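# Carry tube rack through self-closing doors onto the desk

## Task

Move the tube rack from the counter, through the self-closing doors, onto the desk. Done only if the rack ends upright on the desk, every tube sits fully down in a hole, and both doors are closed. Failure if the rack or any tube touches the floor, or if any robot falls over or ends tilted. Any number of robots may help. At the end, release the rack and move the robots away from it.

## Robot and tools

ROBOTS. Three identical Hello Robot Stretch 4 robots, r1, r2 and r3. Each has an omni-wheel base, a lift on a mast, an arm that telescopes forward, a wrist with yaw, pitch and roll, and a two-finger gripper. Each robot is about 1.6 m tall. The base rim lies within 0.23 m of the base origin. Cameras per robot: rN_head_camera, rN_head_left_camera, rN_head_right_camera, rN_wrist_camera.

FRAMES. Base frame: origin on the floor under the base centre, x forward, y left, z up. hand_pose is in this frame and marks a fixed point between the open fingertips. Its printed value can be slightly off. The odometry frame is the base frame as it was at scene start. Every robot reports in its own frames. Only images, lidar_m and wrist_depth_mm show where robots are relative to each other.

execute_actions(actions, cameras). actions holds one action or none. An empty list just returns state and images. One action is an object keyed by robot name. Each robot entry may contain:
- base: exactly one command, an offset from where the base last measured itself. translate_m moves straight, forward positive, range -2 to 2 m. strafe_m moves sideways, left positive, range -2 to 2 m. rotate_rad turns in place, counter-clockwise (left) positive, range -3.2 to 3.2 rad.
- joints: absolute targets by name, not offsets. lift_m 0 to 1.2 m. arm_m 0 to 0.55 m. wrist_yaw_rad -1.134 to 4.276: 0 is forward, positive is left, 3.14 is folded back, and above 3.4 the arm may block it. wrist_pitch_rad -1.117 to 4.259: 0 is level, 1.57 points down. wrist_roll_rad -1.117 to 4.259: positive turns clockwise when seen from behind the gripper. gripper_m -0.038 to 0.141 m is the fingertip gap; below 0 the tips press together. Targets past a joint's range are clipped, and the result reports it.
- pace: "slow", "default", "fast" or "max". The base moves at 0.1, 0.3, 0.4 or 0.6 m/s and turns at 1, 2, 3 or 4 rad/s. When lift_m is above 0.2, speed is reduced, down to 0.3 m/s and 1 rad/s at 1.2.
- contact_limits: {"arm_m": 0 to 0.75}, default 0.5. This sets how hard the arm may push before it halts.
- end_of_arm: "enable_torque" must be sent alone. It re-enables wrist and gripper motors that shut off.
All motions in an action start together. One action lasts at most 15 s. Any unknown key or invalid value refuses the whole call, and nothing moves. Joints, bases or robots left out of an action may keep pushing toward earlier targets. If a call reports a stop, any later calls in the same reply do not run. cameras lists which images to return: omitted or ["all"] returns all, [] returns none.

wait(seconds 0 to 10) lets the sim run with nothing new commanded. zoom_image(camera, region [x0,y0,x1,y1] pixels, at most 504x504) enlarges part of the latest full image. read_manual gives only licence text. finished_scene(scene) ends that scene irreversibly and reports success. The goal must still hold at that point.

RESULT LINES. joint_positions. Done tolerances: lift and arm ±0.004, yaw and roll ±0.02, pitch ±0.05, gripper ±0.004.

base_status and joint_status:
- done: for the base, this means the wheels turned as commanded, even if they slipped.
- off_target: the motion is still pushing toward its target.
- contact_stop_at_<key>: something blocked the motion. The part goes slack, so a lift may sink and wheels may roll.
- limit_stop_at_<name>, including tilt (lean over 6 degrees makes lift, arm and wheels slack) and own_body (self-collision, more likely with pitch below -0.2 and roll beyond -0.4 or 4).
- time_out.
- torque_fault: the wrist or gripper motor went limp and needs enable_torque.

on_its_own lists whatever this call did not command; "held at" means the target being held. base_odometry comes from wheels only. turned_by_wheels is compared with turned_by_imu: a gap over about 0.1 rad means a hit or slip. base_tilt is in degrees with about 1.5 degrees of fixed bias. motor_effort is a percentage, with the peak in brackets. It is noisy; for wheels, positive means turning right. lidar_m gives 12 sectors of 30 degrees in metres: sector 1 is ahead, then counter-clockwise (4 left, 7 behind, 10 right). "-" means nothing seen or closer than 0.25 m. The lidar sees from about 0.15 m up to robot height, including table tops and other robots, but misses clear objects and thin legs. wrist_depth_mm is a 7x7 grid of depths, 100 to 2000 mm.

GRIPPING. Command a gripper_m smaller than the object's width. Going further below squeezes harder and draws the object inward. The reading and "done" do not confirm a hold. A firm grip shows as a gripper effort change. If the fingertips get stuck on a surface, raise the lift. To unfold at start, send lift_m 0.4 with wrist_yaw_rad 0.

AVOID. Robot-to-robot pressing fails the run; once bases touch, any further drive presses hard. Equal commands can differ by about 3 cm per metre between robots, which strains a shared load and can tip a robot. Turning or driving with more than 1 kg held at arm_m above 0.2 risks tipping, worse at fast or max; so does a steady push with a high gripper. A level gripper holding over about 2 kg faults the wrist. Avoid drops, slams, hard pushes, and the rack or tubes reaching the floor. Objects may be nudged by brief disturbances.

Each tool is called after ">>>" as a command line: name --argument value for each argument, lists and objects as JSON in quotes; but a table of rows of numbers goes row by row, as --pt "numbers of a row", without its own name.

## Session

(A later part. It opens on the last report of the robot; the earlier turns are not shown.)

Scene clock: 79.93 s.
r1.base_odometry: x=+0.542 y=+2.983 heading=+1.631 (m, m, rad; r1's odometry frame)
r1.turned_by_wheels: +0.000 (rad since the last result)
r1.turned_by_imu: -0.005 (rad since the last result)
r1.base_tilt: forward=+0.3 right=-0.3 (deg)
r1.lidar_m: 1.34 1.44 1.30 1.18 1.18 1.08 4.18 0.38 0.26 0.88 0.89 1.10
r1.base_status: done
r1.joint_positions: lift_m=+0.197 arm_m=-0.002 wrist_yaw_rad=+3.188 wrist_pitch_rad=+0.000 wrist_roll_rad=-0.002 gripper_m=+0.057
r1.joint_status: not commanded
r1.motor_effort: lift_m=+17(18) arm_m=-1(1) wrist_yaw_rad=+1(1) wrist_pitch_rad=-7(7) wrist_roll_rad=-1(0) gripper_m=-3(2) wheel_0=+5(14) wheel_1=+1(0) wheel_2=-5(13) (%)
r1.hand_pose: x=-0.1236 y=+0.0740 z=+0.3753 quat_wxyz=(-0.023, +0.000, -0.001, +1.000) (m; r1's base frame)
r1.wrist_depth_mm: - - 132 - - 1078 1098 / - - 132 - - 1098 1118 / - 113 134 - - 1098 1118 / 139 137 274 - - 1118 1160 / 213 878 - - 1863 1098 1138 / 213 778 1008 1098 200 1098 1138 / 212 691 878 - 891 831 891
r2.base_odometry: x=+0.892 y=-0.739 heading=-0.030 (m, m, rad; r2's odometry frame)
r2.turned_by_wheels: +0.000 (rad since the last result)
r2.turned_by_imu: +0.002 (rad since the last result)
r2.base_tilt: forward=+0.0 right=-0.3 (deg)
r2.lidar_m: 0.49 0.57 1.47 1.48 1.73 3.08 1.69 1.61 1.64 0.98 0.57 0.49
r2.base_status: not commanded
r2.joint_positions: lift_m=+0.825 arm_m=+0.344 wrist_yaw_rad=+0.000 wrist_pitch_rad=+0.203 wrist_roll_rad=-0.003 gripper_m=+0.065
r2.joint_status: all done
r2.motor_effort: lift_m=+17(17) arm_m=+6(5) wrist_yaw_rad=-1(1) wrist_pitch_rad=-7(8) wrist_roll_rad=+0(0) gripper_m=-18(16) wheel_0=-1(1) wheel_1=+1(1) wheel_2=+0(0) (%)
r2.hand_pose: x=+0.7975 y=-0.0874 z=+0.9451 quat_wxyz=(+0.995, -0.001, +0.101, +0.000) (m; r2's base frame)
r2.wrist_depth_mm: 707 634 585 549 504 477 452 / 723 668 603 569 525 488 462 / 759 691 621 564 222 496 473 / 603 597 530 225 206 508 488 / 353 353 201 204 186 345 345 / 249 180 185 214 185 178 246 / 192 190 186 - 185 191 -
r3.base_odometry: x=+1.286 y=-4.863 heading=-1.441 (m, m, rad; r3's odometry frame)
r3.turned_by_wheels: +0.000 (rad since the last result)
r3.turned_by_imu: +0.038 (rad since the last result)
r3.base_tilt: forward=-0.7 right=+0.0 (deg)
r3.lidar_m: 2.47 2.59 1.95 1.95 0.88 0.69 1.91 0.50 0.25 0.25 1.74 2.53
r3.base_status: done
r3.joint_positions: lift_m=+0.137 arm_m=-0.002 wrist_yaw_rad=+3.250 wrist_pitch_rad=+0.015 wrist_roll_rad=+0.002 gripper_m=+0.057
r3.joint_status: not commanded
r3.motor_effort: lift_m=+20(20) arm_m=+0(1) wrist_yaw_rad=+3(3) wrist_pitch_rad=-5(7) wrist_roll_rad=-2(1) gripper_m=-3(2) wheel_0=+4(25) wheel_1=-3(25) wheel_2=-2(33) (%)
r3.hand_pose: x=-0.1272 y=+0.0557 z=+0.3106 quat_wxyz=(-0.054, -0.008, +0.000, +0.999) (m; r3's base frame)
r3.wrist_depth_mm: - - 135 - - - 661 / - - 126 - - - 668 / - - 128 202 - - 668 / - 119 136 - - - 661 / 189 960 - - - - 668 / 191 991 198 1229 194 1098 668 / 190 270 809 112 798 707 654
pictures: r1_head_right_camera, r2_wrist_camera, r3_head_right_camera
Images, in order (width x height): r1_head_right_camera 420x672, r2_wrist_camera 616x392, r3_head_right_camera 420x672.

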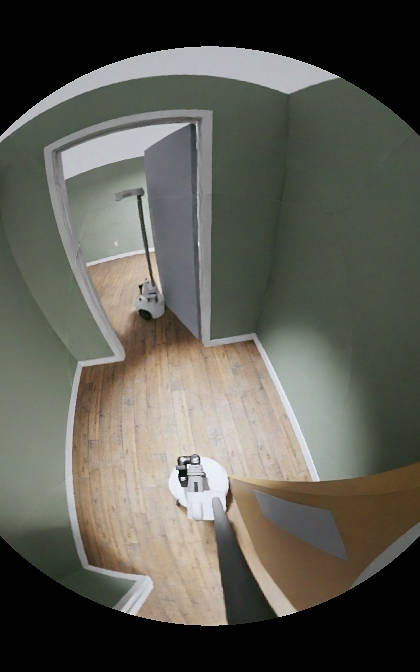

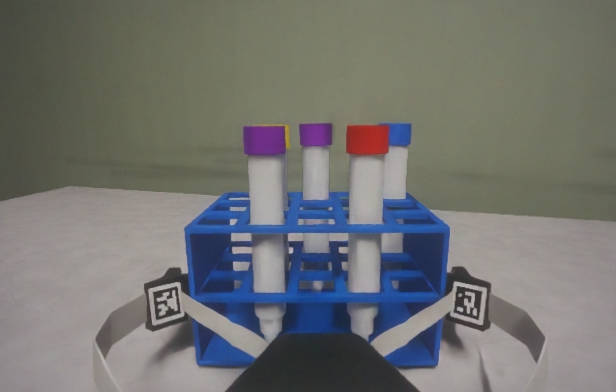

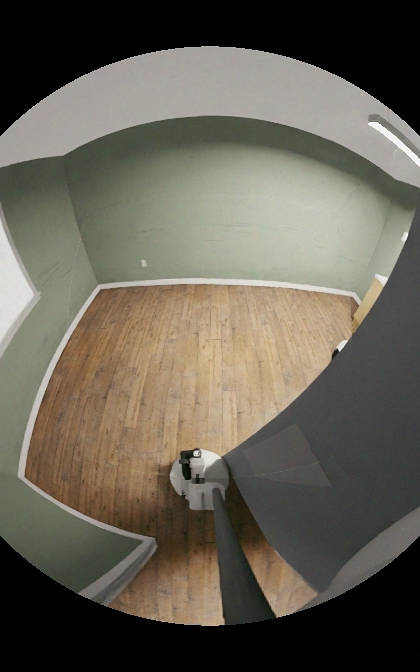

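>>> execute_actions --actions '[{"r2": {"joints": {"lift_m": 0.9}, "base": {"translate_m": -0.3}, "pace": "slow"}, "r3": {"base": {"strafe_m": -0.27}, "pace": "slow"}, "r1": {"base": {"translate_m": 0.13}, "pace": "slow"}}]' --cameras '["r2_wrist_camera", "r3_head_right_camera", "r1_head_right_camera"]'

Scene clock: 101.63 s.
r1.base_odometry: x=+0.534 y=+3.112 heading=+1.632 (m, m, rad; r1's odometry frame)
r1.turned_by_wheels: +0.000 (rad since the last result)
r1.turned_by_imu: -0.003 (rad since the last result)
r1.base_tilt: forward=+0.3 right=-0.3 (deg)
r1.lidar_m: 1.18 1.34 1.34 1.19 1.20 1.20 - 0.32 0.25 0.84 0.86 1.07
r1.base_status: done
r1.joint_positions: lift_m=+0.197 arm_m=-0.002 wrist_yaw_rad=+3.188 wrist_pitch_rad=+0.000 wrist_roll_rad=-0.002 gripper_m=+0.057
r1.joint_status: not commanded
r1.motor_effort: lift_m=+17(18) arm_m=-1(1) wrist_yaw_rad=+2(2) wrist_pitch_rad=-7(5) wrist_roll_rad=+0(1) gripper_m=-3(3) wheel_0=+4(4) wheel_1=+0(6) wheel_2=-3(10) (%)
r1.hand_pose: x=-0.1236 y=+0.0740 z=+0.3753 quat_wxyz=(-0.023, +0.000, -0.001, +1.000) (m; r1's base frame)
r1.wrist_depth_mm: - - 132 - - 1229 1255 / - - 132 - - 1229 1281 / - 113 134 - - 1229 1281 / 139 137 273 - - 1205 1308 / 213 768 - - 1366 1255 1281 / 213 676 1008 1138 200 1229 1205 / 212 603 878 - 891 842 904
r2.base_odometry: x=+0.592 y=-0.730 heading=-0.030 (m, m, rad; r2's odometry frame)
r2.turned_by_wheels: +0.000 (rad since the last result)
r2.turned_by_imu: +0.002 (rad since the last result)
r2.base_tilt: forward=+0.0 right=-0.3 (deg)
r2.lidar_m: 0.75 0.93 1.54 1.54 1.82 3.27 3.10 1.04 1.56 1.57 0.89 0.77
r2.base_status: done
r2.joint_positions: lift_m=+0.900 arm_m=+0.344 wrist_yaw_rad=+0.000 wrist_pitch_rad=+0.203 wrist_roll_rad=-0.003 gripper_m=+0.065
r2.joint_status: all done
r2.motor_effort: lift_m=+22(19) arm_m=+6(6) wrist_yaw_rad=-1(1) wrist_pitch_rad=-7(8) wrist_roll_rad=+0(1) gripper_m=-19(20) wheel_0=-2(4) wheel_1=-1(4) wheel_2=+1(5) (%)
r2.hand_pose: x=+0.7975 y=-0.0874 z=+1.0197 quat_wxyz=(+0.995, -0.001, +0.101, +0.000) (m; r2's base frame)
r2.wrist_depth_mm: 1060 946 878 820 778 715 683 / 1118 1008 917 842 778 741 691 / 1138 1060 946 842 222 759 715 / 1182 931 809 226 193 778 732 / 554 559 200 204 185 539 544 / 394 180 185 214 185 178 384 / 334 301 204 - 183 298 296
r3.base_odometry: x=+1.019 y=-4.898 heading=-1.441 (m, m, rad; r3's odometry frame)
r3.turned_by_wheels: +0.000 (rad since the last result)
r3.turned_by_imu: +0.000 (rad since the last result)
r3.base_tilt: forward=-0.7 right=-0.1 (deg)
r3.lidar_m: 2.46 2.59 2.22 2.12 0.90 0.89 1.78 0.27 0.25 - 0.25 0.25
r3.base_status: done
r3.joint_positions: lift_m=+0.137 arm_m=-0.002 wrist_yaw_rad=+3.250 wrist_pitch_rad=+0.015 wrist_roll_rad=+0.002 gripper_m=+0.057
r3.joint_status: not commanded
r3.motor_effort: lift_m=+20(20) arm_m=+0(0) wrist_yaw_rad=+0(1) wrist_pitch_rad=-5(5) wrist_roll_rad=-1(1) gripper_m=-2(2) wheel_0=+5(12) wheel_1=-4(8) wheel_2=+0(1) (%)
r3.hand_pose: x=-0.1272 y=+0.0557 z=+0.3106 quat_wxyz=(-0.054, -0.008, +0.000, +0.999) (m; r3's base frame)
r3.wrist_depth_mm: - - 135 - - - - / - - 126 - - - - / - - 127 202 - - - / - 119 136 - - - - / 189 459 741 - 1863 - - / 191 484 198 1182 194 1205 1160 / 191 270 741 112 809 750 820
pictures: r1_head_right_camera, r2_wrist_camera, r3_head_right_camera
Images, in order (width x height): r1_head_right_camera 420x672, r2_wrist_camera 616x392, r3_head_right_camera 420x672.

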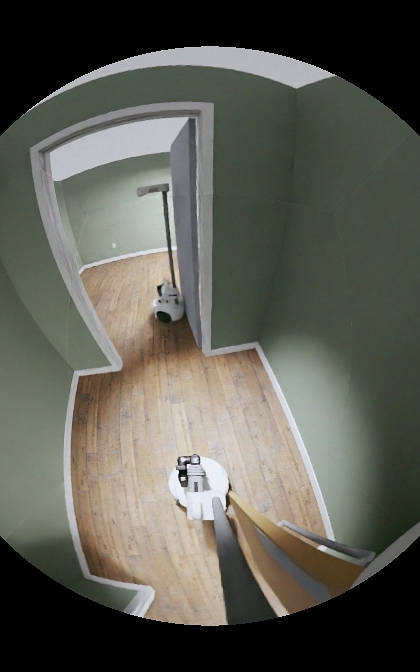

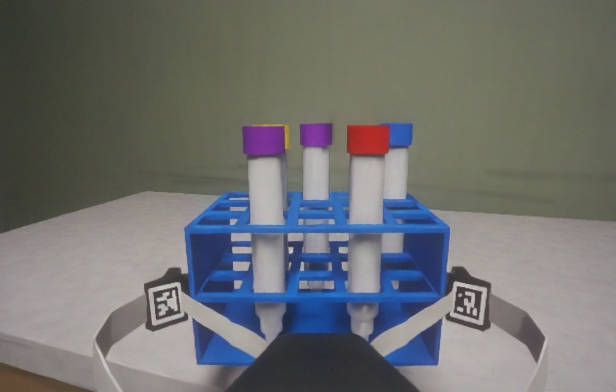

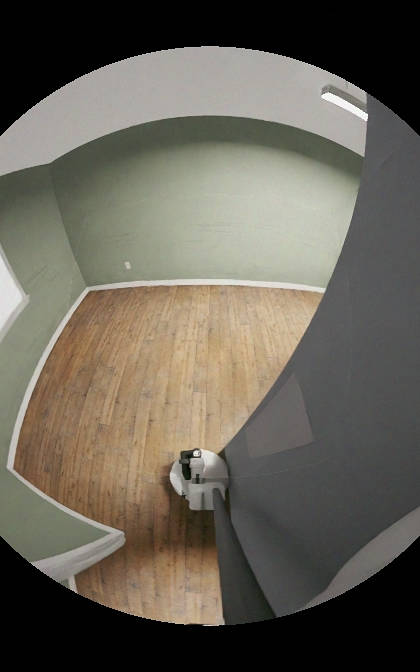

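>>> execute_actions --actions '[{"r2": {"joints": {"arm_m": 0.005, "wrist_yaw_rad": 0.3}, "base": {"rotate_rad": -0.4}}, "r3": {"base": {"translate_m": 0.32}}, "r1": {"base": {"strafe_m": -0.11}, "pace": "slow"}}]' --cameras '["r3_head_right_camera", "r1_head_right_camera"]'

Scene clock: 121.30 s.
r1.base_odometry: x=+0.643 y=+3.119 heading=+1.631 (m, m, rad; r1's odometry frame)
r1.turned_by_wheels: +0.000 (rad since the last result)
r1.turned_by_imu: -0.003 (rad since the last result)
r1.base_tilt: forward=+0.4 right=-0.3 (deg)
r1.lidar_m: 1.20 1.40 1.45 1.31 1.32 1.24 - 0.30 0.25 0.74 0.76 0.93
r1.base_status: done
r1.joint_positions: lift_m=+0.197 arm_m=-0.002 wrist_yaw_rad=+3.188 wrist_pitch_rad=+0.000 wrist_roll_rad=-0.002 gripper_m=+0.057
r1.joint_status: not commanded
r1.motor_effort: lift_m=+17(17) arm_m=-1(1) wrist_yaw_rad=+2(2) wrist_pitch_rad=-7(6) wrist_roll_rad=+2(1) gripper_m=-3(2) wheel_0=+5(14) wheel_1=-8(16) wheel_2=+1(0) (%)
r1.hand_pose: x=-0.1236 y=+0.0740 z=+0.3753 quat_wxyz=(-0.023, +0.000, -0.001, +1.000) (m; r1's base frame)
r1.wrist_depth_mm: - - 132 - - 1229 1205 / - - 132 - - 1205 1205 / - 113 134 - - 1229 1229 / 139 137 272 - - 1229 1255 / 213 621 1078 - - 1229 1281 / 213 564 946 1118 200 1229 1229 / 213 521 866 - 891 831 891
r2.base_odometry: x=+0.592 y=-0.730 heading=-0.430 (m, m, rad; r2's odometry frame)
r2.turned_by_wheels: -0.400 (rad since the last result)
r2.turned_by_imu: -0.395 (rad since the last result)
r2.base_tilt: forward=+0.1 right=-0.3 (deg)
r2.lidar_m: 0.40 0.78 0.99 1.54 1.56 2.02 3.31 1.04 1.08 1.56 1.57 0.86
r2.base_status: done
r2.joint_positions: lift_m=+0.900 arm_m=+0.006 wrist_yaw_rad=+0.300 wrist_pitch_rad=+0.204 wrist_roll_rad=-0.003 gripper_m=+0.065
r2.joint_status: all done
r2.motor_effort: lift_m=+22(22) arm_m=-6(7) wrist_yaw_rad=-1(3) wrist_pitch_rad=-8(8) wrist_roll_rad=-2(0) gripper_m=-20(19) wheel_0=+0(8) wheel_1=+1(6) wheel_2=+1(7) (%)
r2.hand_pose: x=+0.4726 y=+0.0000 z=+1.0196 quat_wxyz=(+0.984, -0.017, +0.100, +0.149) (m; r2's base frame)
r2.wrist_depth_mm: 1281 1255 1138 1098 1060 1008 960 / 1336 1255 1182 1160 1098 1025 976 / 1430 1366 1255 1160 223 1078 1025 / 1205 960 831 226 193 931 904 / 691 668 201 204 185 549 544 / 741 181 185 214 186 178 544 / 768 723 204 - 185 580 549
r3.base_odometry: x=+1.060 y=-5.215 heading=-1.441 (m, m, rad; r3's odometry frame)
r3.turned_by_wheels: +0.000 (rad since the last result)
r3.turned_by_imu: +0.002 (rad since the last result)
r3.base_tilt: forward=-0.7 right=+0.0 (deg)
r3.lidar_m: 2.14 2.27 2.19 2.16 1.30 1.11 0.80 0.25 0.25 1.26 1.05 2.16
r3.base_status: done
r3.joint_positions: lift_m=+0.137 arm_m=-0.002 wrist_yaw_rad=+3.250 wrist_pitch_rad=+0.015 wrist_roll_rad=+0.002 gripper_m=+0.057
r3.joint_status: not commanded
r3.motor_effort: lift_m=+20(20) arm_m=+0(0) wrist_yaw_rad=+2(2) wrist_pitch_rad=-5(6) wrist_roll_rad=-4(1) gripper_m=-4(3) wheel_0=+2(9) wheel_1=-6(8) wheel_2=+6(9) (%)
r3.hand_pose: x=-0.1272 y=+0.0557 z=+0.3106 quat_wxyz=(-0.054, -0.008, +0.000, +0.999) (m; r3's base frame)
r3.wrist_depth_mm: - - 135 - - - 1008 / - - 126 - - - 1025 / - - 127 202 - - 991 / - 119 136 - - - 1008 / 189 439 715 - - - 991 / 191 459 198 1229 194 1205 991 / 191 270 715 113 798 759 820
pictures: r1_head_right_camera, r3_head_right_camera
Images, in order (width x height): r1_head_right_camera 420x672, r3_head_right_camera 420x672.

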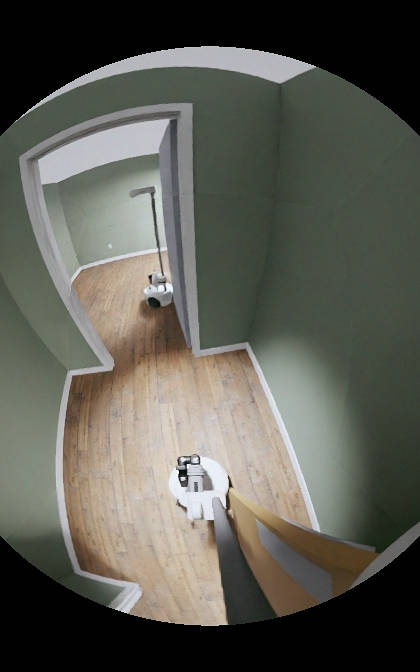

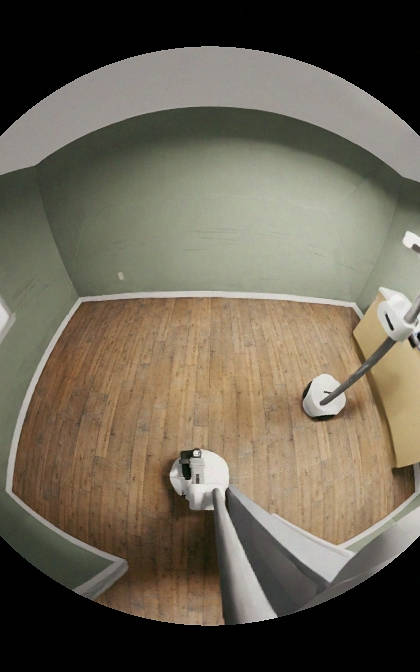

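>>> execute_actions --actions '[{"r2": {"base": {"translate_m": -1.9}, "pace": "fast"}, "r3": {"base": {"strafe_m": -0.1}, "pace": "slow"}, "r1": {"base": {"translate_m": 0.07}, "pace": "slow"}}]' --cameras '[]'

>>> execute_actions --actions '[{"r2": {"base": {"rotate_rad": -1.17}}, "r1": {"base": {"strafe_m": -0.04}, "pace": "slow"}}]' --cameras '["r2_head_camera", "r2_head_left_camera", "r1_head_right_camera"]'

Scene clock: 137.90 s.
r1.base_odometry: x=+0.639 y=+3.189 heading=+1.632 (m, m, rad; r1's odometry frame)
r1.turned_by_wheels: +0.000 (rad since the last result)
r1.turned_by_imu: -0.004 (rad since the last result)
r1.base_tilt: forward=+0.2 right=-0.3 (deg)
r1.lidar_m: 1.13 1.36 1.39 1.32 1.33 1.30 - 0.25 0.29 0.74 0.75 0.90
r1.base_status: done
r1.joint_positions: lift_m=+0.197 arm_m=-0.002 wrist_yaw_rad=+3.188 wrist_pitch_rad=+0.000 wrist_roll_rad=-0.002 gripper_m=+0.057
r1.joint_status: not commanded
r1.motor_effort: lift_m=+18(18) arm_m=-1(1) wrist_yaw_rad=+1(1) wrist_pitch_rad=-6(6) wrist_roll_rad=+0(0) gripper_m=-4(3) wheel_0=+3(5) wheel_1=+1(9) wheel_2=-3(7) (%)
r1.hand_pose: x=-0.1236 y=+0.0740 z=+0.3753 quat_wxyz=(-0.023, +0.000, -0.001, +1.000) (m; r1's base frame)
r1.wrist_depth_mm: - - 132 - - 1281 1281 / - - 132 - - 1281 1308 / - 113 134 - - 1281 1336 / 139 137 274 - - 1308 1336 / 213 525 1008 - - 1281 1336 / 213 477 866 1118 200 1229 1255 / 212 436 866 - 904 842 878
r2.base_odometry: x=-1.135 y=+0.063 heading=-0.430 (m, m, rad; r2's odometry frame)
r2.turned_by_wheels: +0.000 (rad since the last result)
r2.turned_by_imu: +0.003 (rad since the last result)
r2.base_tilt: forward=+0.0 right=-0.3 (deg)
r2.lidar_m: 0.41 2.14 1.44 1.33 1.35 1.58 1.38 1.41 1.83 1.78 1.09 0.98
r2.base_status: done
r2.joint_positions: lift_m=+0.900 arm_m=+0.006 wrist_yaw_rad=+0.300 wrist_pitch_rad=+0.204 wrist_roll_rad=-0.003 gripper_m=+0.065
r2.joint_status: not commanded
r2.motor_effort: lift_m=+22(22) arm_m=-6(5) wrist_yaw_rad=-1(1) wrist_pitch_rad=-9(8) wrist_roll_rad=-1(1) gripper_m=-16(19) wheel_0=-1(6) wheel_1=+1(6) wheel_2=-2(11) (%)
r2.hand_pose: x=+0.4726 y=+0.0000 z=+1.0197 quat_wxyz=(+0.984, -0.017, +0.100, +0.149) (m; r2's base frame)
r2.wrist_depth_mm: 1537 - - - - - - / 1499 - - - - - - / 1537 - - 224 227 - - / 1576 - - 225 224 - - / 1618 - 200 203 186 - - / 1537 181 185 215 186 179 - / 1576 1618 204 - 185 1618 1576
r3.base_odometry: x=+0.961 y=-5.228 heading=-1.440 (m, m, rad; r3's odometry frame)
r3.turned_by_wheels: +0.000 (rad since the last result)
r3.turned_by_imu: +0.001 (rad since the last result)
r3.base_tilt: forward=-0.7 right=+0.0 (deg)
r3.lidar_m: 2.13 0.77 0.99 2.27 1.33 1.19 0.59 0.25 0.25 1.80 1.92 2.19
r3.base_status: done
r3.joint_positions: lift_m=+0.137 arm_m=-0.002 wrist_yaw_rad=+3.250 wrist_pitch_rad=+0.015 wrist_roll_rad=+0.002 gripper_m=+0.057
r3.joint_status: not commanded
r3.motor_effort: lift_m=+20(20) arm_m=+0(0) wrist_yaw_rad=+0(0) wrist_pitch_rad=-6(5) wrist_roll_rad=-1(2) gripper_m=-4(2) wheel_0=+3(8) wheel_1=-3(14) wheel_2=+4(5) (%)
r3.hand_pose: x=-0.1272 y=+0.0557 z=+0.3106 quat_wxyz=(-0.054, -0.008, +0.000, +0.999) (m; r3's base frame)
r3.wrist_depth_mm: - - 135 - - - - / - - 126 - - - - / - - 127 202 - - - / - 119 136 - - - - / 189 407 603 - - - - / 191 427 198 1138 193 1182 1182 / 191 270 621 112 809 750 831
pictures: none
No camera images: the call's "cameras" was empty. Leave "cameras" out to get every camera's image.

Scene clock: 139.77 s.
r1.base_odometry: x=+0.678 y=+3.191 heading=+1.632 (m, m, rad; r1's odometry frame)
r1.turned_by_wheels: +0.000 (rad since the last result)
r1.turned_by_imu: -0.001 (rad since the last result)
r1.base_tilt: forward=+0.2 right=-0.3 (deg)
r1.lidar_m: 1.15 1.39 1.39 1.36 1.37 1.33 1.00 0.25 0.30 0.71 0.70 0.88
r1.base_status: done
r1.joint_positions: lift_m=+0.197 arm_m=-0.002 wrist_yaw_rad=+3.188 wrist_pitch_rad=+0.000 wrist_roll_rad=-0.002 gripper_m=+0.057
r1.joint_status: not commanded
r1.motor_effort: lift_m=+17(18) arm_m=-1(1) wrist_yaw_rad=+1(2) wrist_pitch_rad=-6(6) wrist_roll_rad=-1(0) gripper_m=-4(4) wheel_0=+10(11) wheel_1=-17(17) wheel_2=+9(9) (%)
r1.hand_pose: x=-0.1236 y=+0.0740 z=+0.3753 quat_wxyz=(-0.023, +0.000, -0.001, +1.000) (m; r1's base frame)
r1.wrist_depth_mm: - - 131 - - 1308 1281 / - - 132 - - 1308 1281 / - 113 134 - - 1281 1308 / 139 137 274 - - 1308 1336 / 213 508 891 - - 1308 1336 / 213 473 778 1138 200 1255 1255 / 212 436 820 - 891 842 891
r2.base_odometry: x=-1.135 y=+0.063 heading=-1.600 (m, m, rad; r2's odometry frame)
r2.turned_by_wheels: -1.170 (rad since the last result)
r2.turned_by_imu: -1.162 (rad since the last result)
r2.base_tilt: forward=+0.0 right=-0.2 (deg)
r2.lidar_m: 0.42 0.97 2.66 2.63 1.54 1.33 1.33 1.58 1.38 1.37 1.69 1.79
r2.base_status: done
r2.joint_positions: lift_m=+0.900 arm_m=+0.006 wrist_yaw_rad=+0.300 wrist_pitch_rad=+0.203 wrist_roll_rad=-0.003 gripper_m=+0.065
r2.joint_status: not commanded
r2.motor_effort: lift_m=+20(21) arm_m=-6(5) wrist_yaw_rad=-1(2) wrist_pitch_rad=-8(9) wrist_roll_rad=-2(2) gripper_m=-20(23) wheel_0=+1(7) wheel_1=+1(7) wheel_2=+0(6) (%)
r2.hand_pose: x=+0.4726 y=+0.0000 z=+1.0198 quat_wxyz=(+0.984, -0.017, +0.100, +0.149) (m; r2's base frame)
r2.wrist_depth_mm: - 1098 1281 1661 - - 1138 / - 1138 1308 1756 - - 1229 / - 1098 1281 224 225 - 1229 / - - 1255 225 224 - 1229 / - - 200 204 187 1397 1308 / - 180 185 213 186 178 1308 / 1661 1182 204 - 185 1464 1336
r3.base_odometry: x=+0.961 y=-5.228 heading=-1.440 (m, m, rad; r3's odometry frame)
r3.turned_by_wheels: +0.000 (rad since the last result)
r3.turned_by_imu: +0.000 (rad since the last result)
r3.base_tilt: forward=-0.7 right=+0.1 (deg)
r3.lidar_m: 2.14 0.96 0.73 2.26 1.37 1.21 0.61 0.26 0.25 1.81 1.92 2.21
r3.base_status: not commanded
r3.joint_positions: lift_m=+0.137 arm_m=-0.002 wrist_yaw_rad=+3.250 wrist_pitch_rad=+0.015 wrist_roll_rad=+0.002 gripper_m=+0.057
r3.joint_status: not commanded
r3.motor_effort: lift_m=+20(20) arm_m=+0(0) wrist_yaw_rad=+1(1) wrist_pitch_rad=-6(5) wrist_roll_rad=-1(3) gripper_m=-2(3) wheel_0=+3(3) wheel_1=-2(2) wheel_2=+4(4) (%)
r3.hand_pose: x=-0.1272 y=+0.0557 z=+0.3106 quat_wxyz=(-0.054, -0.008, +0.000, +0.999) (m; r3's base frame)
r3.wrist_depth_mm: - - 135 - - - - / - - 126 - - - - / - - 127 202 - - - / - 119 136 - - - - / 188 407 603 - - - - / 191 424 198 1098 194 1182 1182 / 191 270 621 112 809 741 820
pictures: r1_head_right_camera, r2_head_camera, r2_head_left_camera
Images, in order (width x height): r1_head_right_camera 420x672, r2_head_camera 420x560, r2_head_left_camera 420x672.

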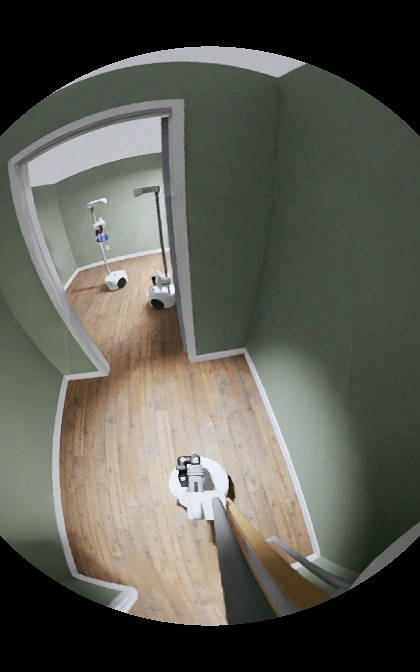

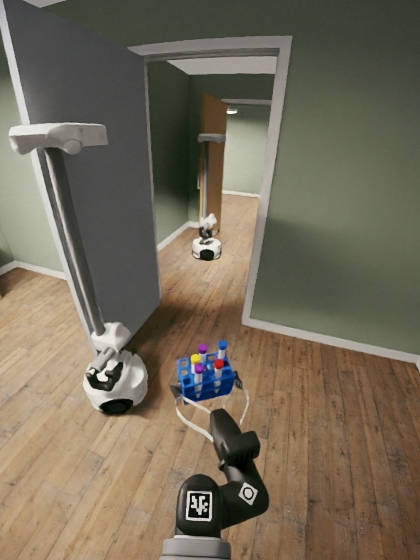

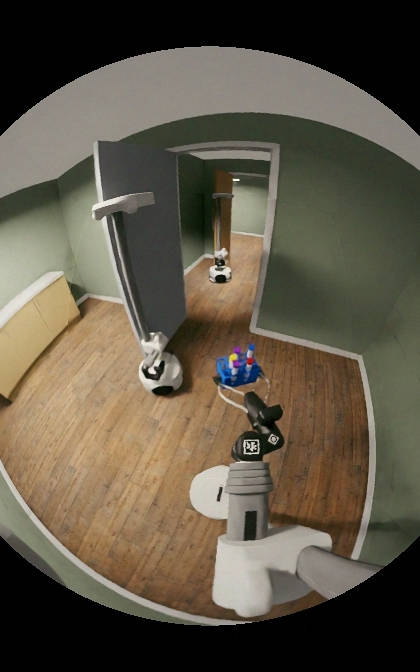

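>>> execute_actions --actions '[{"r2": {"base": {"translate_m": 2.0}, "pace": "fast"}}]' --cameras '[]'

>>> execute_actions --actions '[{"r2": {"base": {"rotate_rad": -0.48}}}]' --cameras '["r2_head_camera", "r2_head_right_camera"]'

Scene clock: 153.43 s.
r1.base_odometry: x=+0.678 y=+3.191 heading=+1.632 (m, m, rad; r1's odometry frame)
r1.turned_by_wheels: +0.000 (rad since the last result)
r1.turned_by_imu: -0.004 (rad since the last result)
r1.base_tilt: forward=+0.2 right=-0.3 (deg)
r1.lidar_m: 1.14 0.70 1.37 1.35 1.36 1.31 1.02 0.25 0.30 0.70 0.69 0.86
r1.base_status: not commanded
r1.joint_positions: lift_m=+0.197 arm_m=-0.002 wrist_yaw_rad=+3.188 wrist_pitch_rad=+0.000 wrist_roll_rad=-0.002 gripper_m=+0.057
r1.joint_status: not commanded
r1.motor_effort: lift_m=+18(17) arm_m=-1(1) wrist_yaw_rad=+2(1) wrist_pitch_rad=-6(5) wrist_roll_rad=-1(0) gripper_m=-4(4) wheel_0=+10(10) wheel_1=-17(17) wheel_2=+9(9) (%)
r1.hand_pose: x=-0.1236 y=+0.0740 z=+0.3753 quat_wxyz=(-0.023, +0.000, -0.001, +1.000) (m; r1's base frame)
r1.wrist_depth_mm: - - 132 - - 1255 1308 / - - 132 - - 1281 1308 / - 113 134 - - 1308 1308 / 139 137 273 - - 1308 1308 / 214 512 904 - - 1308 1308 / 213 469 768 1118 200 1229 1229 / 212 436 820 - 904 842 891
r2.base_odometry: x=-1.194 y=-1.936 heading=-1.600 (m, m, rad; r2's odometry frame)
r2.turned_by_wheels: +0.000 (rad since the last result)
r2.turned_by_imu: +0.002 (rad since the last result)
r2.base_tilt: forward=+0.0 right=-0.2 (deg)
r2.lidar_m: 0.42 1.30 0.54 0.49 0.58 0.96 3.28 2.41 0.33 0.38 1.11 1.95
r2.base_status: done
r2.joint_positions: lift_m=+0.900 arm_m=+0.006 wrist_yaw_rad=+0.300 wrist_pitch_rad=+0.203 wrist_roll_rad=-0.003 gripper_m=+0.065
r2.joint_status: not commanded
r2.motor_effort: lift_m=+20(20) arm_m=-6(6) wrist_yaw_rad=+0(1) wrist_pitch_rad=-8(8) wrist_roll_rad=-1(0) gripper_m=-19(20) wheel_0=+1(9) wheel_1=-1(6) wheel_2=+1(11) (%)
r2.hand_pose: x=+0.4726 y=+0.0000 z=+1.0198 quat_wxyz=(+0.984, -0.017, +0.100, +0.149) (m; r2's base frame)
r2.wrist_depth_mm: 931 1078 1397 1756 1281 - - / 946 1138 1430 1863 1308 - - / 960 1160 1336 1160 224 - - / 991 1160 1366 226 193 - - / 976 1160 201 204 185 - - / 976 181 185 214 186 179 - / 1042 1229 204 - 186 1618 1661
r3.base_odometry: x=+0.961 y=-5.228 heading=-1.440 (m, m, rad; r3's odometry frame)
r3.turned_by_wheels: +0.000 (rad since the last result)
r3.turned_by_imu: +0.001 (rad since the last result)
r3.base_tilt: forward=-0.7 right=+0.0 (deg)
r3.lidar_m: 2.13 2.27 2.32 2.25 1.35 0.94 0.62 0.26 0.25 1.78 1.94 2.19
r3.base_status: not commanded
r3.joint_positions: lift_m=+0.137 arm_m=-0.002 wrist_yaw_rad=+3.250 wrist_pitch_rad=+0.015 wrist_roll_rad=+0.002 gripper_m=+0.057
r3.joint_status: not commanded
r3.motor_effort: lift_m=+21(20) arm_m=+0(1) wrist_yaw_rad=+3(2) wrist_pitch_rad=-5(5) wrist_roll_rad=-1(3) gripper_m=-3(1) wheel_0=+3(3) wheel_1=-2(2) wheel_2=+4(4) (%)
r3.hand_pose: x=-0.1272 y=+0.0557 z=+0.3106 quat_wxyz=(-0.054, -0.008, +0.000, +0.999) (m; r3's base frame)
r3.wrist_depth_mm: - - 135 - - - - / - - 126 - - - - / - - 127 203 - - - / - 120 136 - - - - / 188 404 609 - 1756 1008 - / 191 424 198 1098 194 946 1098 / 190 271 634 112 798 750 820
pictures: none
No camera images: the call's "cameras" was empty. Leave "cameras" out to get every camera's image.

Scene clock: 154.73 s.
r1.base_odometry: x=+0.678 y=+3.191 heading=+1.632 (m, m, rad; r1's odometry frame)
r1.turned_by_wheels: +0.000 (rad since the last result)
r1.turned_by_imu: +0.000 (rad since the last result)
r1.base_tilt: forward=+0.3 right=-0.3 (deg)
r1.lidar_m: 1.15 0.81 0.81 1.35 1.36 1.32 1.02 0.25 0.29 0.70 0.71 0.87
r1.base_status: not commanded
r1.joint_positions: lift_m=+0.197 arm_m=-0.002 wrist_yaw_rad=+3.188 wrist_pitch_rad=+0.000 wrist_roll_rad=-0.002 gripper_m=+0.057
r1.joint_status: not commanded
r1.motor_effort: lift_m=+17(18) arm_m=+0(1) wrist_yaw_rad=+2(1) wrist_pitch_rad=-5(7) wrist_roll_rad=-2(0) gripper_m=-3(2) wheel_0=+10(10) wheel_1=-17(17) wheel_2=+9(9) (%)
r1.hand_pose: x=-0.1236 y=+0.0740 z=+0.3753 quat_wxyz=(-0.023, +0.000, -0.001, +1.000) (m; r1's base frame)
r1.wrist_depth_mm: - - 131 - - 1281 1308 / - - 132 - - 1281 1281 / - 113 134 - - 1281 1336 / 139 136 273 - - 1308 1308 / 213 512 891 - - 1308 1336 / 213 477 778 1138 200 1229 1229 / 212 436 831 - 904 842 891
r2.base_odometry: x=-1.194 y=-1.936 heading=-2.080 (m, m, rad; r2's odometry frame)
r2.turned_by_wheels: -0.480 (rad since the last result)
r2.turned_by_imu: -0.476 (rad since the last result)
r2.base_tilt: forward=+0.0 right=-0.2 (deg)
r2.lidar_m: 0.41 0.98 1.27 0.54 0.51 0.60 0.95 3.26 2.29 0.33 0.92 1.15
r2.base_status: done
r2.joint_positions: lift_m=+0.900 arm_m=+0.006 wrist_yaw_rad=+0.300 wrist_pitch_rad=+0.203 wrist_roll_rad=-0.003 gripper_m=+0.065
r2.joint_status: not commanded
r2.motor_effort: lift_m=+20(20) arm_m=-5(6) wrist_yaw_rad=-1(1) wrist_pitch_rad=-8(9) wrist_roll_rad=-2(0) gripper_m=-20(16) wheel_0=+0(5) wheel_1=+2(5) wheel_2=+2(7) (%)
r2.hand_pose: x=+0.4726 y=-0.0001 z=+1.0198 quat_wxyz=(+0.984, -0.017, +0.100, +0.149) (m; r2's base frame)
r2.wrist_depth_mm: 1464 1182 1708 - - 1708 1430 / 1430 1229 1661 - - 1863 1397 / 1464 1281 1537 - 223 1808 1397 / 1499 1756 1397 226 208 1863 1430 / 1499 1756 200 204 185 1921 1397 / 1499 180 184 214 186 178 1336 / 1464 960 204 - 185 1618 1205
r3.base_odometry: x=+0.961 y=-5.228 heading=-1.440 (m, m, rad; r3's odometry frame)
r3.turned_by_wheels: +0.000 (rad since the last result)
r3.turned_by_imu: +0.000 (rad since the last result)
r3.base_tilt: forward=-0.7 right=+0.0 (deg)
r3.lidar_m: 2.11 2.26 2.34 2.28 1.31 0.96 0.60 0.25 0.25 1.79 1.94 2.20
r3.base_status: not commanded
r3.joint_positions: lift_m=+0.137 arm_m=-0.002 wrist_yaw_rad=+3.250 wrist_pitch_rad=+0.015 wrist_roll_rad=+0.002 gripper_m=+0.057
r3.joint_status: not commanded
r3.motor_effort: lift_m=+20(20) arm_m=+0(0) wrist_yaw_rad=+3(1) wrist_pitch_rad=-5(5) wrist_roll_rad=-2(2) gripper_m=-1(7) wheel_0=+3(3) wheel_1=-2(3) wheel_2=+4(4) (%)
r3.hand_pose: x=-0.1272 y=+0.0557 z=+0.3106 quat_wxyz=(-0.054, -0.008, +0.000, +0.999) (m; r3's base frame)
r3.wrist_depth_mm: - - 135 - - 1576 - / - - 126 - - - - / - - 127 202 - - - / - 119 136 - - - - / 189 407 603 - 1281 1008 - / 191 427 199 1138 195 946 1078 / 190 270 615 112 820 741 820
pictures: r2_head_camera, r2_head_right_camera
Images, in order (width x height): r2_head_camera 420x560, r2_head_right_camera 420x672.

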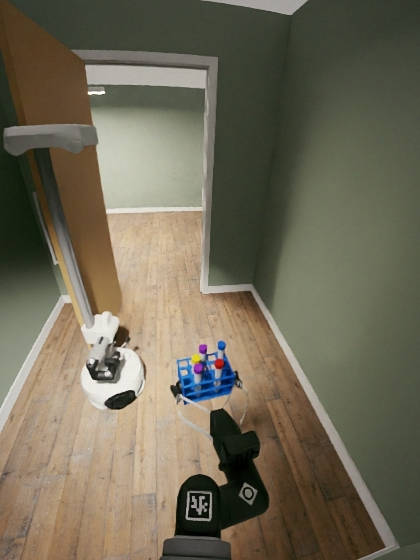

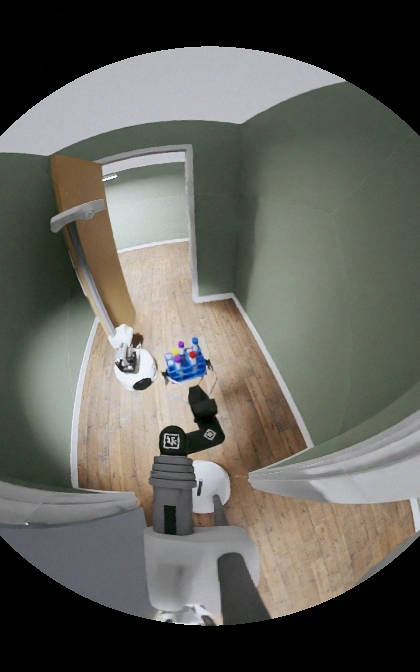

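>>> execute_actions --actions '[{"r2": {"base": {"translate_m": 1.1}, "pace": "fast"}, "r3": {"base": {"translate_m": 0.3}, "pace": "slow"}}]' --cameras '[]'

>>> execute_actions --actions '[{"r2": {"base": {"rotate_rad": 0.42}}}]' --cameras '["r2_head_camera", "r2_head_left_camera"]'

Scene clock: 163.73 s.
r1.base_odometry: x=+0.678 y=+3.191 heading=+1.632 (m, m, rad; r1's odometry frame)
r1.turned_by_wheels: +0.000 (rad since the last result)
r1.turned_by_imu: -0.003 (rad since the last result)
r1.base_tilt: forward=+0.3 right=-0.3 (deg)
r1.lidar_m: 1.13 1.38 1.39 0.43 0.47 1.32 1.02 0.25 0.28 0.70 0.71 0.87
r1.base_status: not commanded
r1.joint_positions: lift_m=+0.197 arm_m=-0.002 wrist_yaw_rad=+3.188 wrist_pitch_rad=+0.000 wrist_roll_rad=-0.002 gripper_m=+0.057
r1.joint_status: not commanded
r1.motor_effort: lift_m=+18(18) arm_m=-1(1) wrist_yaw_rad=+2(2) wrist_pitch_rad=-8(6) wrist_roll_rad=-2(0) gripper_m=-1(3) wheel_0=+10(10) wheel_1=-17(17) wheel_2=+9(9) (%)
r1.hand_pose: x=-0.1236 y=+0.0740 z=+0.3753 quat_wxyz=(-0.023, +0.000, -0.001, +1.000) (m; r1's base frame)
r1.wrist_depth_mm: - - 132 - - 1255 1281 / - - 132 - - 1281 1308 / - 113 135 - - 1308 1308 / 139 136 273 - - 1336 1308 / 214 512 904 - - 1308 1308 / 213 473 778 1118 200 1255 1229 / 213 433 809 - 904 854 891
r2.base_odometry: x=-1.730 y=-2.897 heading=-2.080 (m, m, rad; r2's odometry frame)
r2.turned_by_wheels: +0.000 (rad since the last result)
r2.turned_by_imu: +0.001 (rad since the last result)
r2.base_tilt: forward=+0.0 right=-0.3 (deg)
r2.lidar_m: 0.42 1.34 0.84 0.42 0.45 1.32 1.45 1.07 0.82 0.70 0.72 0.87
r2.base_status: done
r2.joint_positions: lift_m=+0.900 arm_m=+0.006 wrist_yaw_rad=+0.300 wrist_pitch_rad=+0.203 wrist_roll_rad=-0.003 gripper_m=+0.065
r2.joint_status: not commanded
r2.motor_effort: lift_m=+20(20) arm_m=-6(5) wrist_yaw_rad=-1(1) wrist_pitch_rad=-8(8) wrist_roll_rad=-1(1) gripper_m=-18(20) wheel_0=+0(8) wheel_1=+0(6) wheel_2=+1(11) (%)
r2.hand_pose: x=+0.4726 y=+0.0000 z=+1.0198 quat_wxyz=(+0.984, -0.017, +0.100, +0.149) (m; r2's base frame)
r2.wrist_depth_mm: - - - - 809 768 778 / 1060 - - - 831 820 798 / 1042 - - - 224 842 809 / 1042 - - 227 193 878 854 / 1025 - 200 203 186 891 866 / 1025 181 185 214 185 179 891 / 1042 1576 204 - 185 976 917
r3.base_odometry: x=+1.001 y=-5.526 heading=-1.440 (m, m, rad; r3's odometry frame)
r3.turned_by_wheels: +0.000 (rad since the last result)
r3.turned_by_imu: +0.001 (rad since the last result)
r3.base_tilt: forward=-0.7 right=+0.0 (deg)
r3.lidar_m: 1.82 1.94 2.27 2.25 1.75 0.67 0.85 1.38 1.90 1.81 1.90 1.88
r3.base_status: done
r3.joint_positions: lift_m=+0.137 arm_m=-0.002 wrist_yaw_rad=+3.250 wrist_pitch_rad=+0.015 wrist_roll_rad=+0.002 gripper_m=+0.057
r3.joint_status: not commanded
r3.motor_effort: lift_m=+20(20) arm_m=+0(0) wrist_yaw_rad=+1(1) wrist_pitch_rad=-5(5) wrist_roll_rad=-1(2) gripper_m=+0(2) wheel_0=+0(5) wheel_1=-1(8) wheel_2=+0(5) (%)
r3.hand_pose: x=-0.1272 y=+0.0557 z=+0.3106 quat_wxyz=(-0.054, -0.008, +0.000, +0.999) (m; r3's base frame)
r3.wrist_depth_mm: - - 135 1255 960 741 1229 / - - 126 1118 960 732 1229 / - - 127 202 946 750 1205 / - 119 136 1118 960 741 1229 / 189 1499 1430 1308 931 741 1205 / 191 1098 198 1160 194 741 1060 / 190 270 820 112 809 699 741
pictures: none
No camera images: the call's "cameras" was empty. Leave "cameras" out to get every camera's image.

Scene clock: 164.97 s.
r1.base_odometry: x=+0.678 y=+3.191 heading=+1.632 (m, m, rad; r1's odometry frame)
r1.turned_by_wheels: +0.000 (rad since the last result)
r1.turned_by_imu: +0.000 (rad since the last result)
r1.base_tilt: forward=+0.4 right=-0.3 (deg)
r1.lidar_m: 1.14 1.37 0.62 0.44 0.48 0.58 1.04 0.25 0.29 0.70 0.70 0.88
r1.base_status: not commanded
r1.joint_positions: lift_m=+0.197 arm_m=-0.002 wrist_yaw_rad=+3.188 wrist_pitch_rad=+0.000 wrist_roll_rad=-0.002 gripper_m=+0.057
r1.joint_status: not commanded
r1.motor_effort: lift_m=+18(17) arm_m=+0(1) wrist_yaw_rad=+1(2) wrist_pitch_rad=-7(7) wrist_roll_rad=-4(0) gripper_m=-3(5) wheel_0=+10(10) wheel_1=-17(17) wheel_2=+9(9) (%)
r1.hand_pose: x=-0.1236 y=+0.0740 z=+0.3753 quat_wxyz=(-0.023, +0.000, -0.001, +1.000) (m; r1's base frame)
r1.wrist_depth_mm: - - 132 - - 1308 1281 / - - 132 - - 1308 1308 / - 113 134 - - 1281 1336 / 139 136 274 - - 1308 1366 / 213 517 891 - - 1308 1336 / 213 473 778 1138 200 1255 1255 / 212 433 820 - 904 831 878
r2.base_odometry: x=-1.730 y=-2.897 heading=-1.660 (m, m, rad; r2's odometry frame)
r2.turned_by_wheels: +0.420 (rad since the last result)
r2.turned_by_imu: +0.418 (rad since the last result)
r2.base_tilt: forward=+0.0 right=-0.2 (deg)
r2.lidar_m: 0.42 0.91 0.44 0.44 1.33 1.37 1.07 0.86 0.72 0.71 0.81 1.13
r2.base_status: done
r2.joint_positions: lift_m=+0.900 arm_m=+0.006 wrist_yaw_rad=+0.300 wrist_pitch_rad=+0.203 wrist_roll_rad=-0.003 gripper_m=+0.065
r2.joint_status: not commanded
r2.motor_effort: lift_m=+20(20) arm_m=-5(6) wrist_yaw_rad=-1(2) wrist_pitch_rad=-8(8) wrist_roll_rad=+0(1) gripper_m=-18(17) wheel_0=+0(5) wheel_1=-2(7) wheel_2=+1(5) (%)
r2.hand_pose: x=+0.4726 y=+0.0000 z=+1.0198 quat_wxyz=(+0.984, -0.017, +0.100, +0.149) (m; r2's base frame)
r2.wrist_depth_mm: 647 768 960 - - - - / 654 798 991 - - - - / 668 798 946 - 222 - - / 676 820 946 224 206 - - / 683 820 200 203 185 - - / 699 180 184 214 185 178 1808 / 715 866 204 - 185 1618 768
r3.base_odometry: x=+1.001 y=-5.526 heading=-1.440 (m, m, rad; r3's odometry frame)
r3.turned_by_wheels: +0.000 (rad since the last result)
r3.turned_by_imu: +0.000 (rad since the last result)
r3.base_tilt: forward=-0.7 right=+0.0 (deg)
r3.lidar_m: 1.84 1.96 2.32 2.20 1.73 0.91 1.05 1.39 1.87 1.82 1.93 1.88
r3.base_status: not commanded
r3.joint_positions: lift_m=+0.137 arm_m=-0.002 wrist_yaw_rad=+3.250 wrist_pitch_rad=+0.015 wrist_roll_rad=+0.002 gripper_m=+0.057
r3.joint_status: not commanded
r3.motor_effort: lift_m=+20(20) arm_m=+0(0) wrist_yaw_rad=+1(0) wrist_pitch_rad=-5(5) wrist_roll_rad=-2(0) gripper_m=-4(3) wheel_0=+0(0) wheel_1=+0(0) wheel_2=+0(0) (%)
r3.hand_pose: x=-0.1272 y=+0.0557 z=+0.3106 quat_wxyz=(-0.054, -0.008, +0.000, +0.999) (m; r3's base frame)
r3.wrist_depth_mm: - - 135 1336 1138 960 854 / - - 126 1255 1138 976 854 / - - 127 202 1118 960 854 / - 119 136 1255 1118 960 854 / 189 1499 1464 1366 1078 960 842 / 191 1098 198 1205 195 960 842 / 190 270 809 112 820 750 820
pictures: r2_head_camera, r2_head_left_camera
Images, in order (width x height): r2_head_camera 420x560, r2_head_left_camera 420x672.

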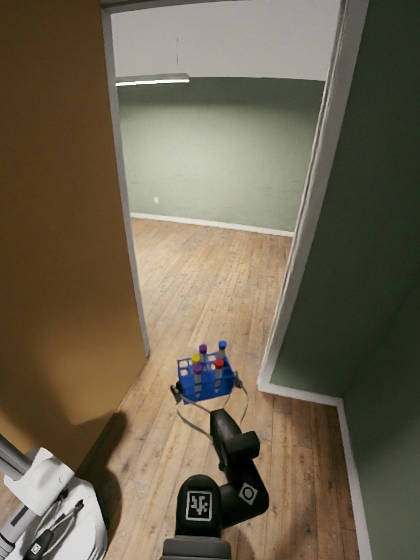

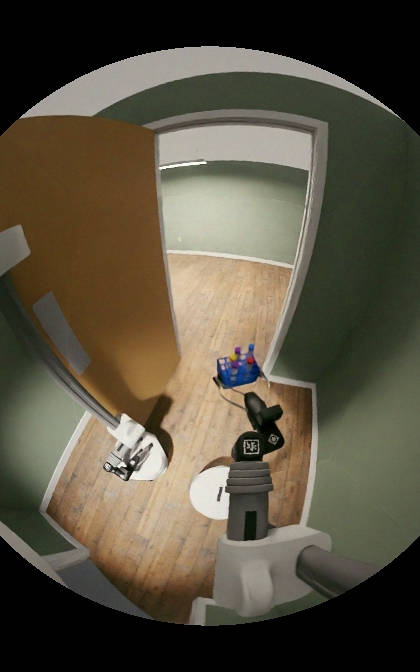

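>>> execute_actions --actions '[]' --cameras '["r2_head_camera","r1_head_camera","r2_wrist_camera"]'

Scene clock: 177.13 s.
r1.base_odometry: x=+0.678 y=+3.191 heading=+1.632 (m, m, rad; r1's odometry frame)
r1.turned_by_wheels: +0.000 (rad since the last result)
r1.turned_by_imu: -0.002 (rad since the last result)
r1.base_tilt: forward=+0.4 right=-0.3 (deg)
r1.lidar_m: 1.15 1.21 0.62 0.43 0.48 0.57 1.04 0.25 0.28 0.70 0.71 0.87
r1.base_status: not commanded
r1.joint_positions: lift_m=+0.197 arm_m=-0.002 wrist_yaw_rad=+3.188 wrist_pitch_rad=+0.000 wrist_roll_rad=-0.002 gripper_m=+0.057
r1.joint_status: not commanded
r1.motor_effort: lift_m=+18(17) arm_m=-1(1) wrist_yaw_rad=+2(2) wrist_pitch_rad=-7(7) wrist_roll_rad=-2(0) gripper_m=-3(5) wheel_0=+10(10) wheel_1=-17(17) wheel_2=+9(9) (%)
r1.hand_pose: x=-0.1236 y=+0.0740 z=+0.3753 quat_wxyz=(-0.023, +0.000, -0.001, +1.000) (m; r1's base frame)
r1.wrist_depth_mm: - - 131 - - 1281 1281 / - - 132 - - 1255 1281 / - 113 134 - - 1281 1308 / 139 136 274 - - 1308 1336 / 213 512 878 - - 1336 1366 / 214 477 768 1138 201 1255 1255 / 212 436 831 - 904 831 891
r2.base_odometry: x=-1.730 y=-2.897 heading=-1.660 (m, m, rad; r2's odometry frame)
r2.turned_by_wheels: +0.000 (rad since the last result)
r2.turned_by_imu: +0.001 (rad since the last result)
r2.base_tilt: forward=+0.0 right=-0.2 (deg)
r2.lidar_m: 0.42 0.89 0.43 0.45 1.33 1.15 1.08 0.86 0.71 0.70 0.83 1.13
r2.base_status: done
r2.joint_positions: lift_m=+0.900 arm_m=+0.006 wrist_yaw_rad=+0.300 wrist_pitch_rad=+0.203 wrist_roll_rad=-0.003 gripper_m=+0.065
r2.joint_status: not commanded
r2.motor_effort: lift_m=+20(20) arm_m=-6(6) wrist_yaw_rad=-2(2) wrist_pitch_rad=-9(8) wrist_roll_rad=-1(1) gripper_m=-18(17) wheel_0=+0(5) wheel_1=-2(7) wheel_2=+1(5) (%)
r2.hand_pose: x=+0.4726 y=+0.0000 z=+1.0198 quat_wxyz=(+0.984, -0.017, +0.100, +0.149) (m; r2's base frame)
r2.wrist_depth_mm: 654 759 931 - - - - / 661 788 1008 - - - - / 676 788 960 223 226 - - / 668 831 946 224 224 - - / 683 820 201 204 185 - - / 699 180 185 215 186 177 1863 / 707 878 203 - 185 1618 768
r3.base_odometry: x=+1.001 y=-5.526 heading=-1.440 (m, m, rad; r3's odometry frame)
r3.turned_by_wheels: +0.000 (rad since the last result)
r3.turned_by_imu: +0.001 (rad since the last result)
r3.base_tilt: forward=-0.7 right=+0.0 (deg)
r3.lidar_m: 1.81 1.94 2.29 2.24 1.74 1.32 1.29 1.39 1.89 1.81 1.94 1.87
r3.base_status: not commanded
r3.joint_positions: lift_m=+0.137 arm_m=-0.002 wrist_yaw_rad=+3.250 wrist_pitch_rad=+0.015 wrist_roll_rad=+0.002 gripper_m=+0.057
r3.joint_status: not commanded
r3.motor_effort: lift_m=+21(20) arm_m=-1(0) wrist_yaw_rad=+0(0) wrist_pitch_rad=-6(5) wrist_roll_rad=-2(0) gripper_m=-6(3) wheel_0=+0(0) wheel_1=+0(0) wheel_2=+0(0) (%)
r3.hand_pose: x=-0.1272 y=+0.0557 z=+0.3106 quat_wxyz=(-0.054, -0.008, +0.000, +0.999) (m; r3's base frame)
r3.wrist_depth_mm: - - 135 1397 1336 1281 1205 / - - 126 1366 1336 1255 1205 / - - 127 202 1366 1308 1229 / - 119 136 1397 1308 1308 1229 / 189 1537 1464 1430 1308 1281 1205 / 191 1098 199 1229 193 1205 1182 / 191 270 809 112 820 750 809
pictures: r1_head_camera, r2_head_camera, r2_wrist_camera
Images, in order (width x height): r1_head_camera 420x560, r2_head_camera 420x560, r2_wrist_camera 616x392.

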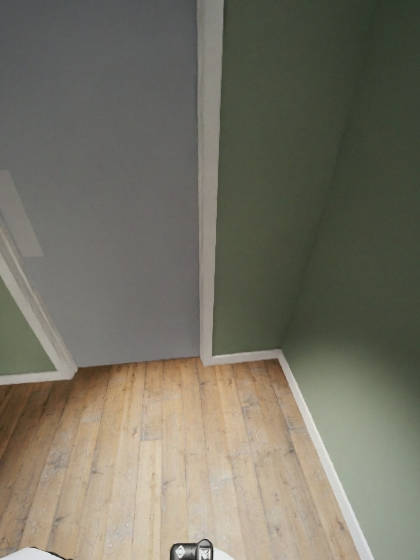

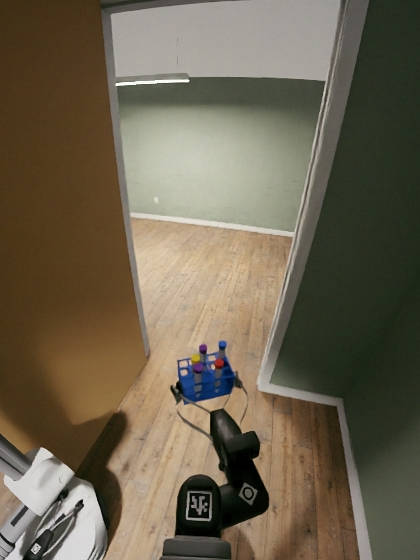

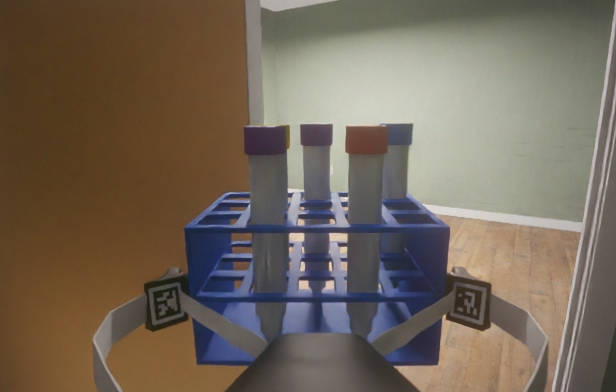

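>>> execute_actions --actions '[{"r2": {"base": {"translate_m": 1.85}, "pace": "fast"}}]' --cameras '["r2_head_camera","r2_head_left_camera","r2_wrist_camera"]'

Scene clock: 187.43 s.
r1.base_odometry: x=+0.678 y=+3.191 heading=+1.632 (m, m, rad; r1's odometry frame)
r1.turned_by_wheels: +0.000 (rad since the last result)
r1.turned_by_imu: -0.003 (rad since the last result)
r1.base_tilt: forward=+0.2 right=-0.3 (deg)
r1.lidar_m: 1.16 1.21 1.39 1.35 1.37 1.32 1.04 0.25 0.29 0.71 0.71 0.88
r1.base_status: not commanded
r1.joint_positions: lift_m=+0.197 arm_m=-0.002 wrist_yaw_rad=+3.188 wrist_pitch_rad=+0.000 wrist_roll_rad=-0.002 gripper_m=+0.057
r1.joint_status: not commanded
r1.motor_effort: lift_m=+18(17) arm_m=-1(1) wrist_yaw_rad=+2(1) wrist_pitch_rad=-5(6) wrist_roll_rad=+3(1) gripper_m=-3(2) wheel_0=+10(10) wheel_1=-17(17) wheel_2=+9(9) (%)
r1.hand_pose: x=-0.1236 y=+0.0740 z=+0.3753 quat_wxyz=(-0.023, +0.000, -0.001, +1.000) (m; r1's base frame)
r1.wrist_depth_mm: - - 131 - - 1281 1308 / - - 132 - - 1281 1308 / - 113 134 - - 1308 1336 / 139 137 274 - - 1308 1336 / 214 512 866 1756 - 1308 1336 / 213 469 778 1118 200 1229 1255 / 212 433 809 - 891 842 891
r2.base_odometry: x=-1.894 y=-4.740 heading=-1.660 (m, m, rad; r2's odometry frame)
r2.turned_by_wheels: +0.000 (rad since the last result)
r2.turned_by_imu: +0.001 (rad since the last result)
r2.base_tilt: forward=+0.0 right=-0.3 (deg)
r2.lidar_m: 0.41 2.14 1.82 1.18 0.65 0.69 2.47 0.76 1.01 2.15 2.43 2.60
r2.base_status: done
r2.joint_positions: lift_m=+0.900 arm_m=+0.006 wrist_yaw_rad=+0.300 wrist_pitch_rad=+0.203 wrist_roll_rad=-0.003 gripper_m=+0.065
r2.joint_status: not commanded
r2.motor_effort: lift_m=+20(20) arm_m=-5(6) wrist_yaw_rad=-1(2) wrist_pitch_rad=-8(8) wrist_roll_rad=-1(1) gripper_m=-19(18) wheel_0=+1(8) wheel_1=-1(4) wheel_2=+2(12) (%)
r2.hand_pose: x=+0.4726 y=+0.0000 z=+1.0198 quat_wxyz=(+0.984, -0.017, +0.100, +0.149) (m; r2's base frame)
r2.wrist_depth_mm: - - - - - 1921 1756 / - - - - - - 1808 / - - - 224 228 - 1808 / - - - 224 224 - 1863 / - - 200 204 185 - - / - 181 184 214 186 178 1983 / 1618 1618 204 - 185 1618 1618
r3.base_odometry: x=+1.001 y=-5.526 heading=-1.440 (m, m, rad; r3's odometry frame)
r3.turned_by_wheels: +0.000 (rad since the last result)
r3.turned_by_imu: +0.001 (rad since the last result)
r3.base_tilt: forward=-0.7 right=-0.1 (deg)
r3.lidar_m: 1.84 1.96 2.27 2.22 1.74 1.33 1.27 1.37 1.86 1.80 1.92 1.88
r3.base_status: not commanded
r3.joint_positions: lift_m=+0.137 arm_m=-0.002 wrist_yaw_rad=+3.250 wrist_pitch_rad=+0.015 wrist_roll_rad=+0.002 gripper_m=+0.057
r3.joint_status: not commanded
r3.motor_effort: lift_m=+21(20) arm_m=+0(0) wrist_yaw_rad=+2(1) wrist_pitch_rad=-6(5) wrist_roll_rad=-1(1) gripper_m=-1(5) wheel_0=+0(0) wheel_1=+0(0) wheel_2=+0(0) (%)
r3.hand_pose: x=-0.1272 y=+0.0557 z=+0.3106 quat_wxyz=(-0.054, -0.008, +0.000, +0.999) (m; r3's base frame)
r3.wrist_depth_mm: - - 135 1366 1336 1281 1229 / - - 126 1366 1336 1281 1205 / - - 127 203 1336 1255 1229 / - 120 136 1397 1336 1281 1255 / 189 1537 1464 1430 1336 1281 1229 / 191 1098 198 1229 194 1205 1205 / 191 268 820 112 820 759 798
pictures: r2_head_camera, r2_head_left_camera, r2_wrist_camera
Images, in order (width x height): r2_head_camera 420x560, r2_head_left_camera 420x672, r2_wrist_camera 616x392.

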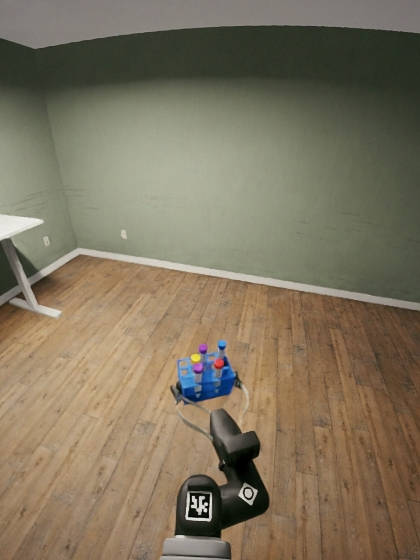

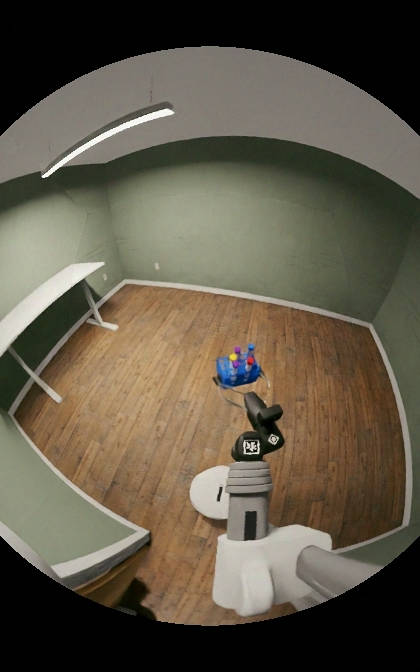

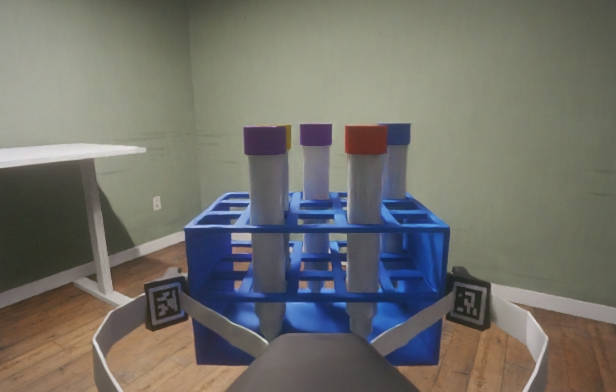

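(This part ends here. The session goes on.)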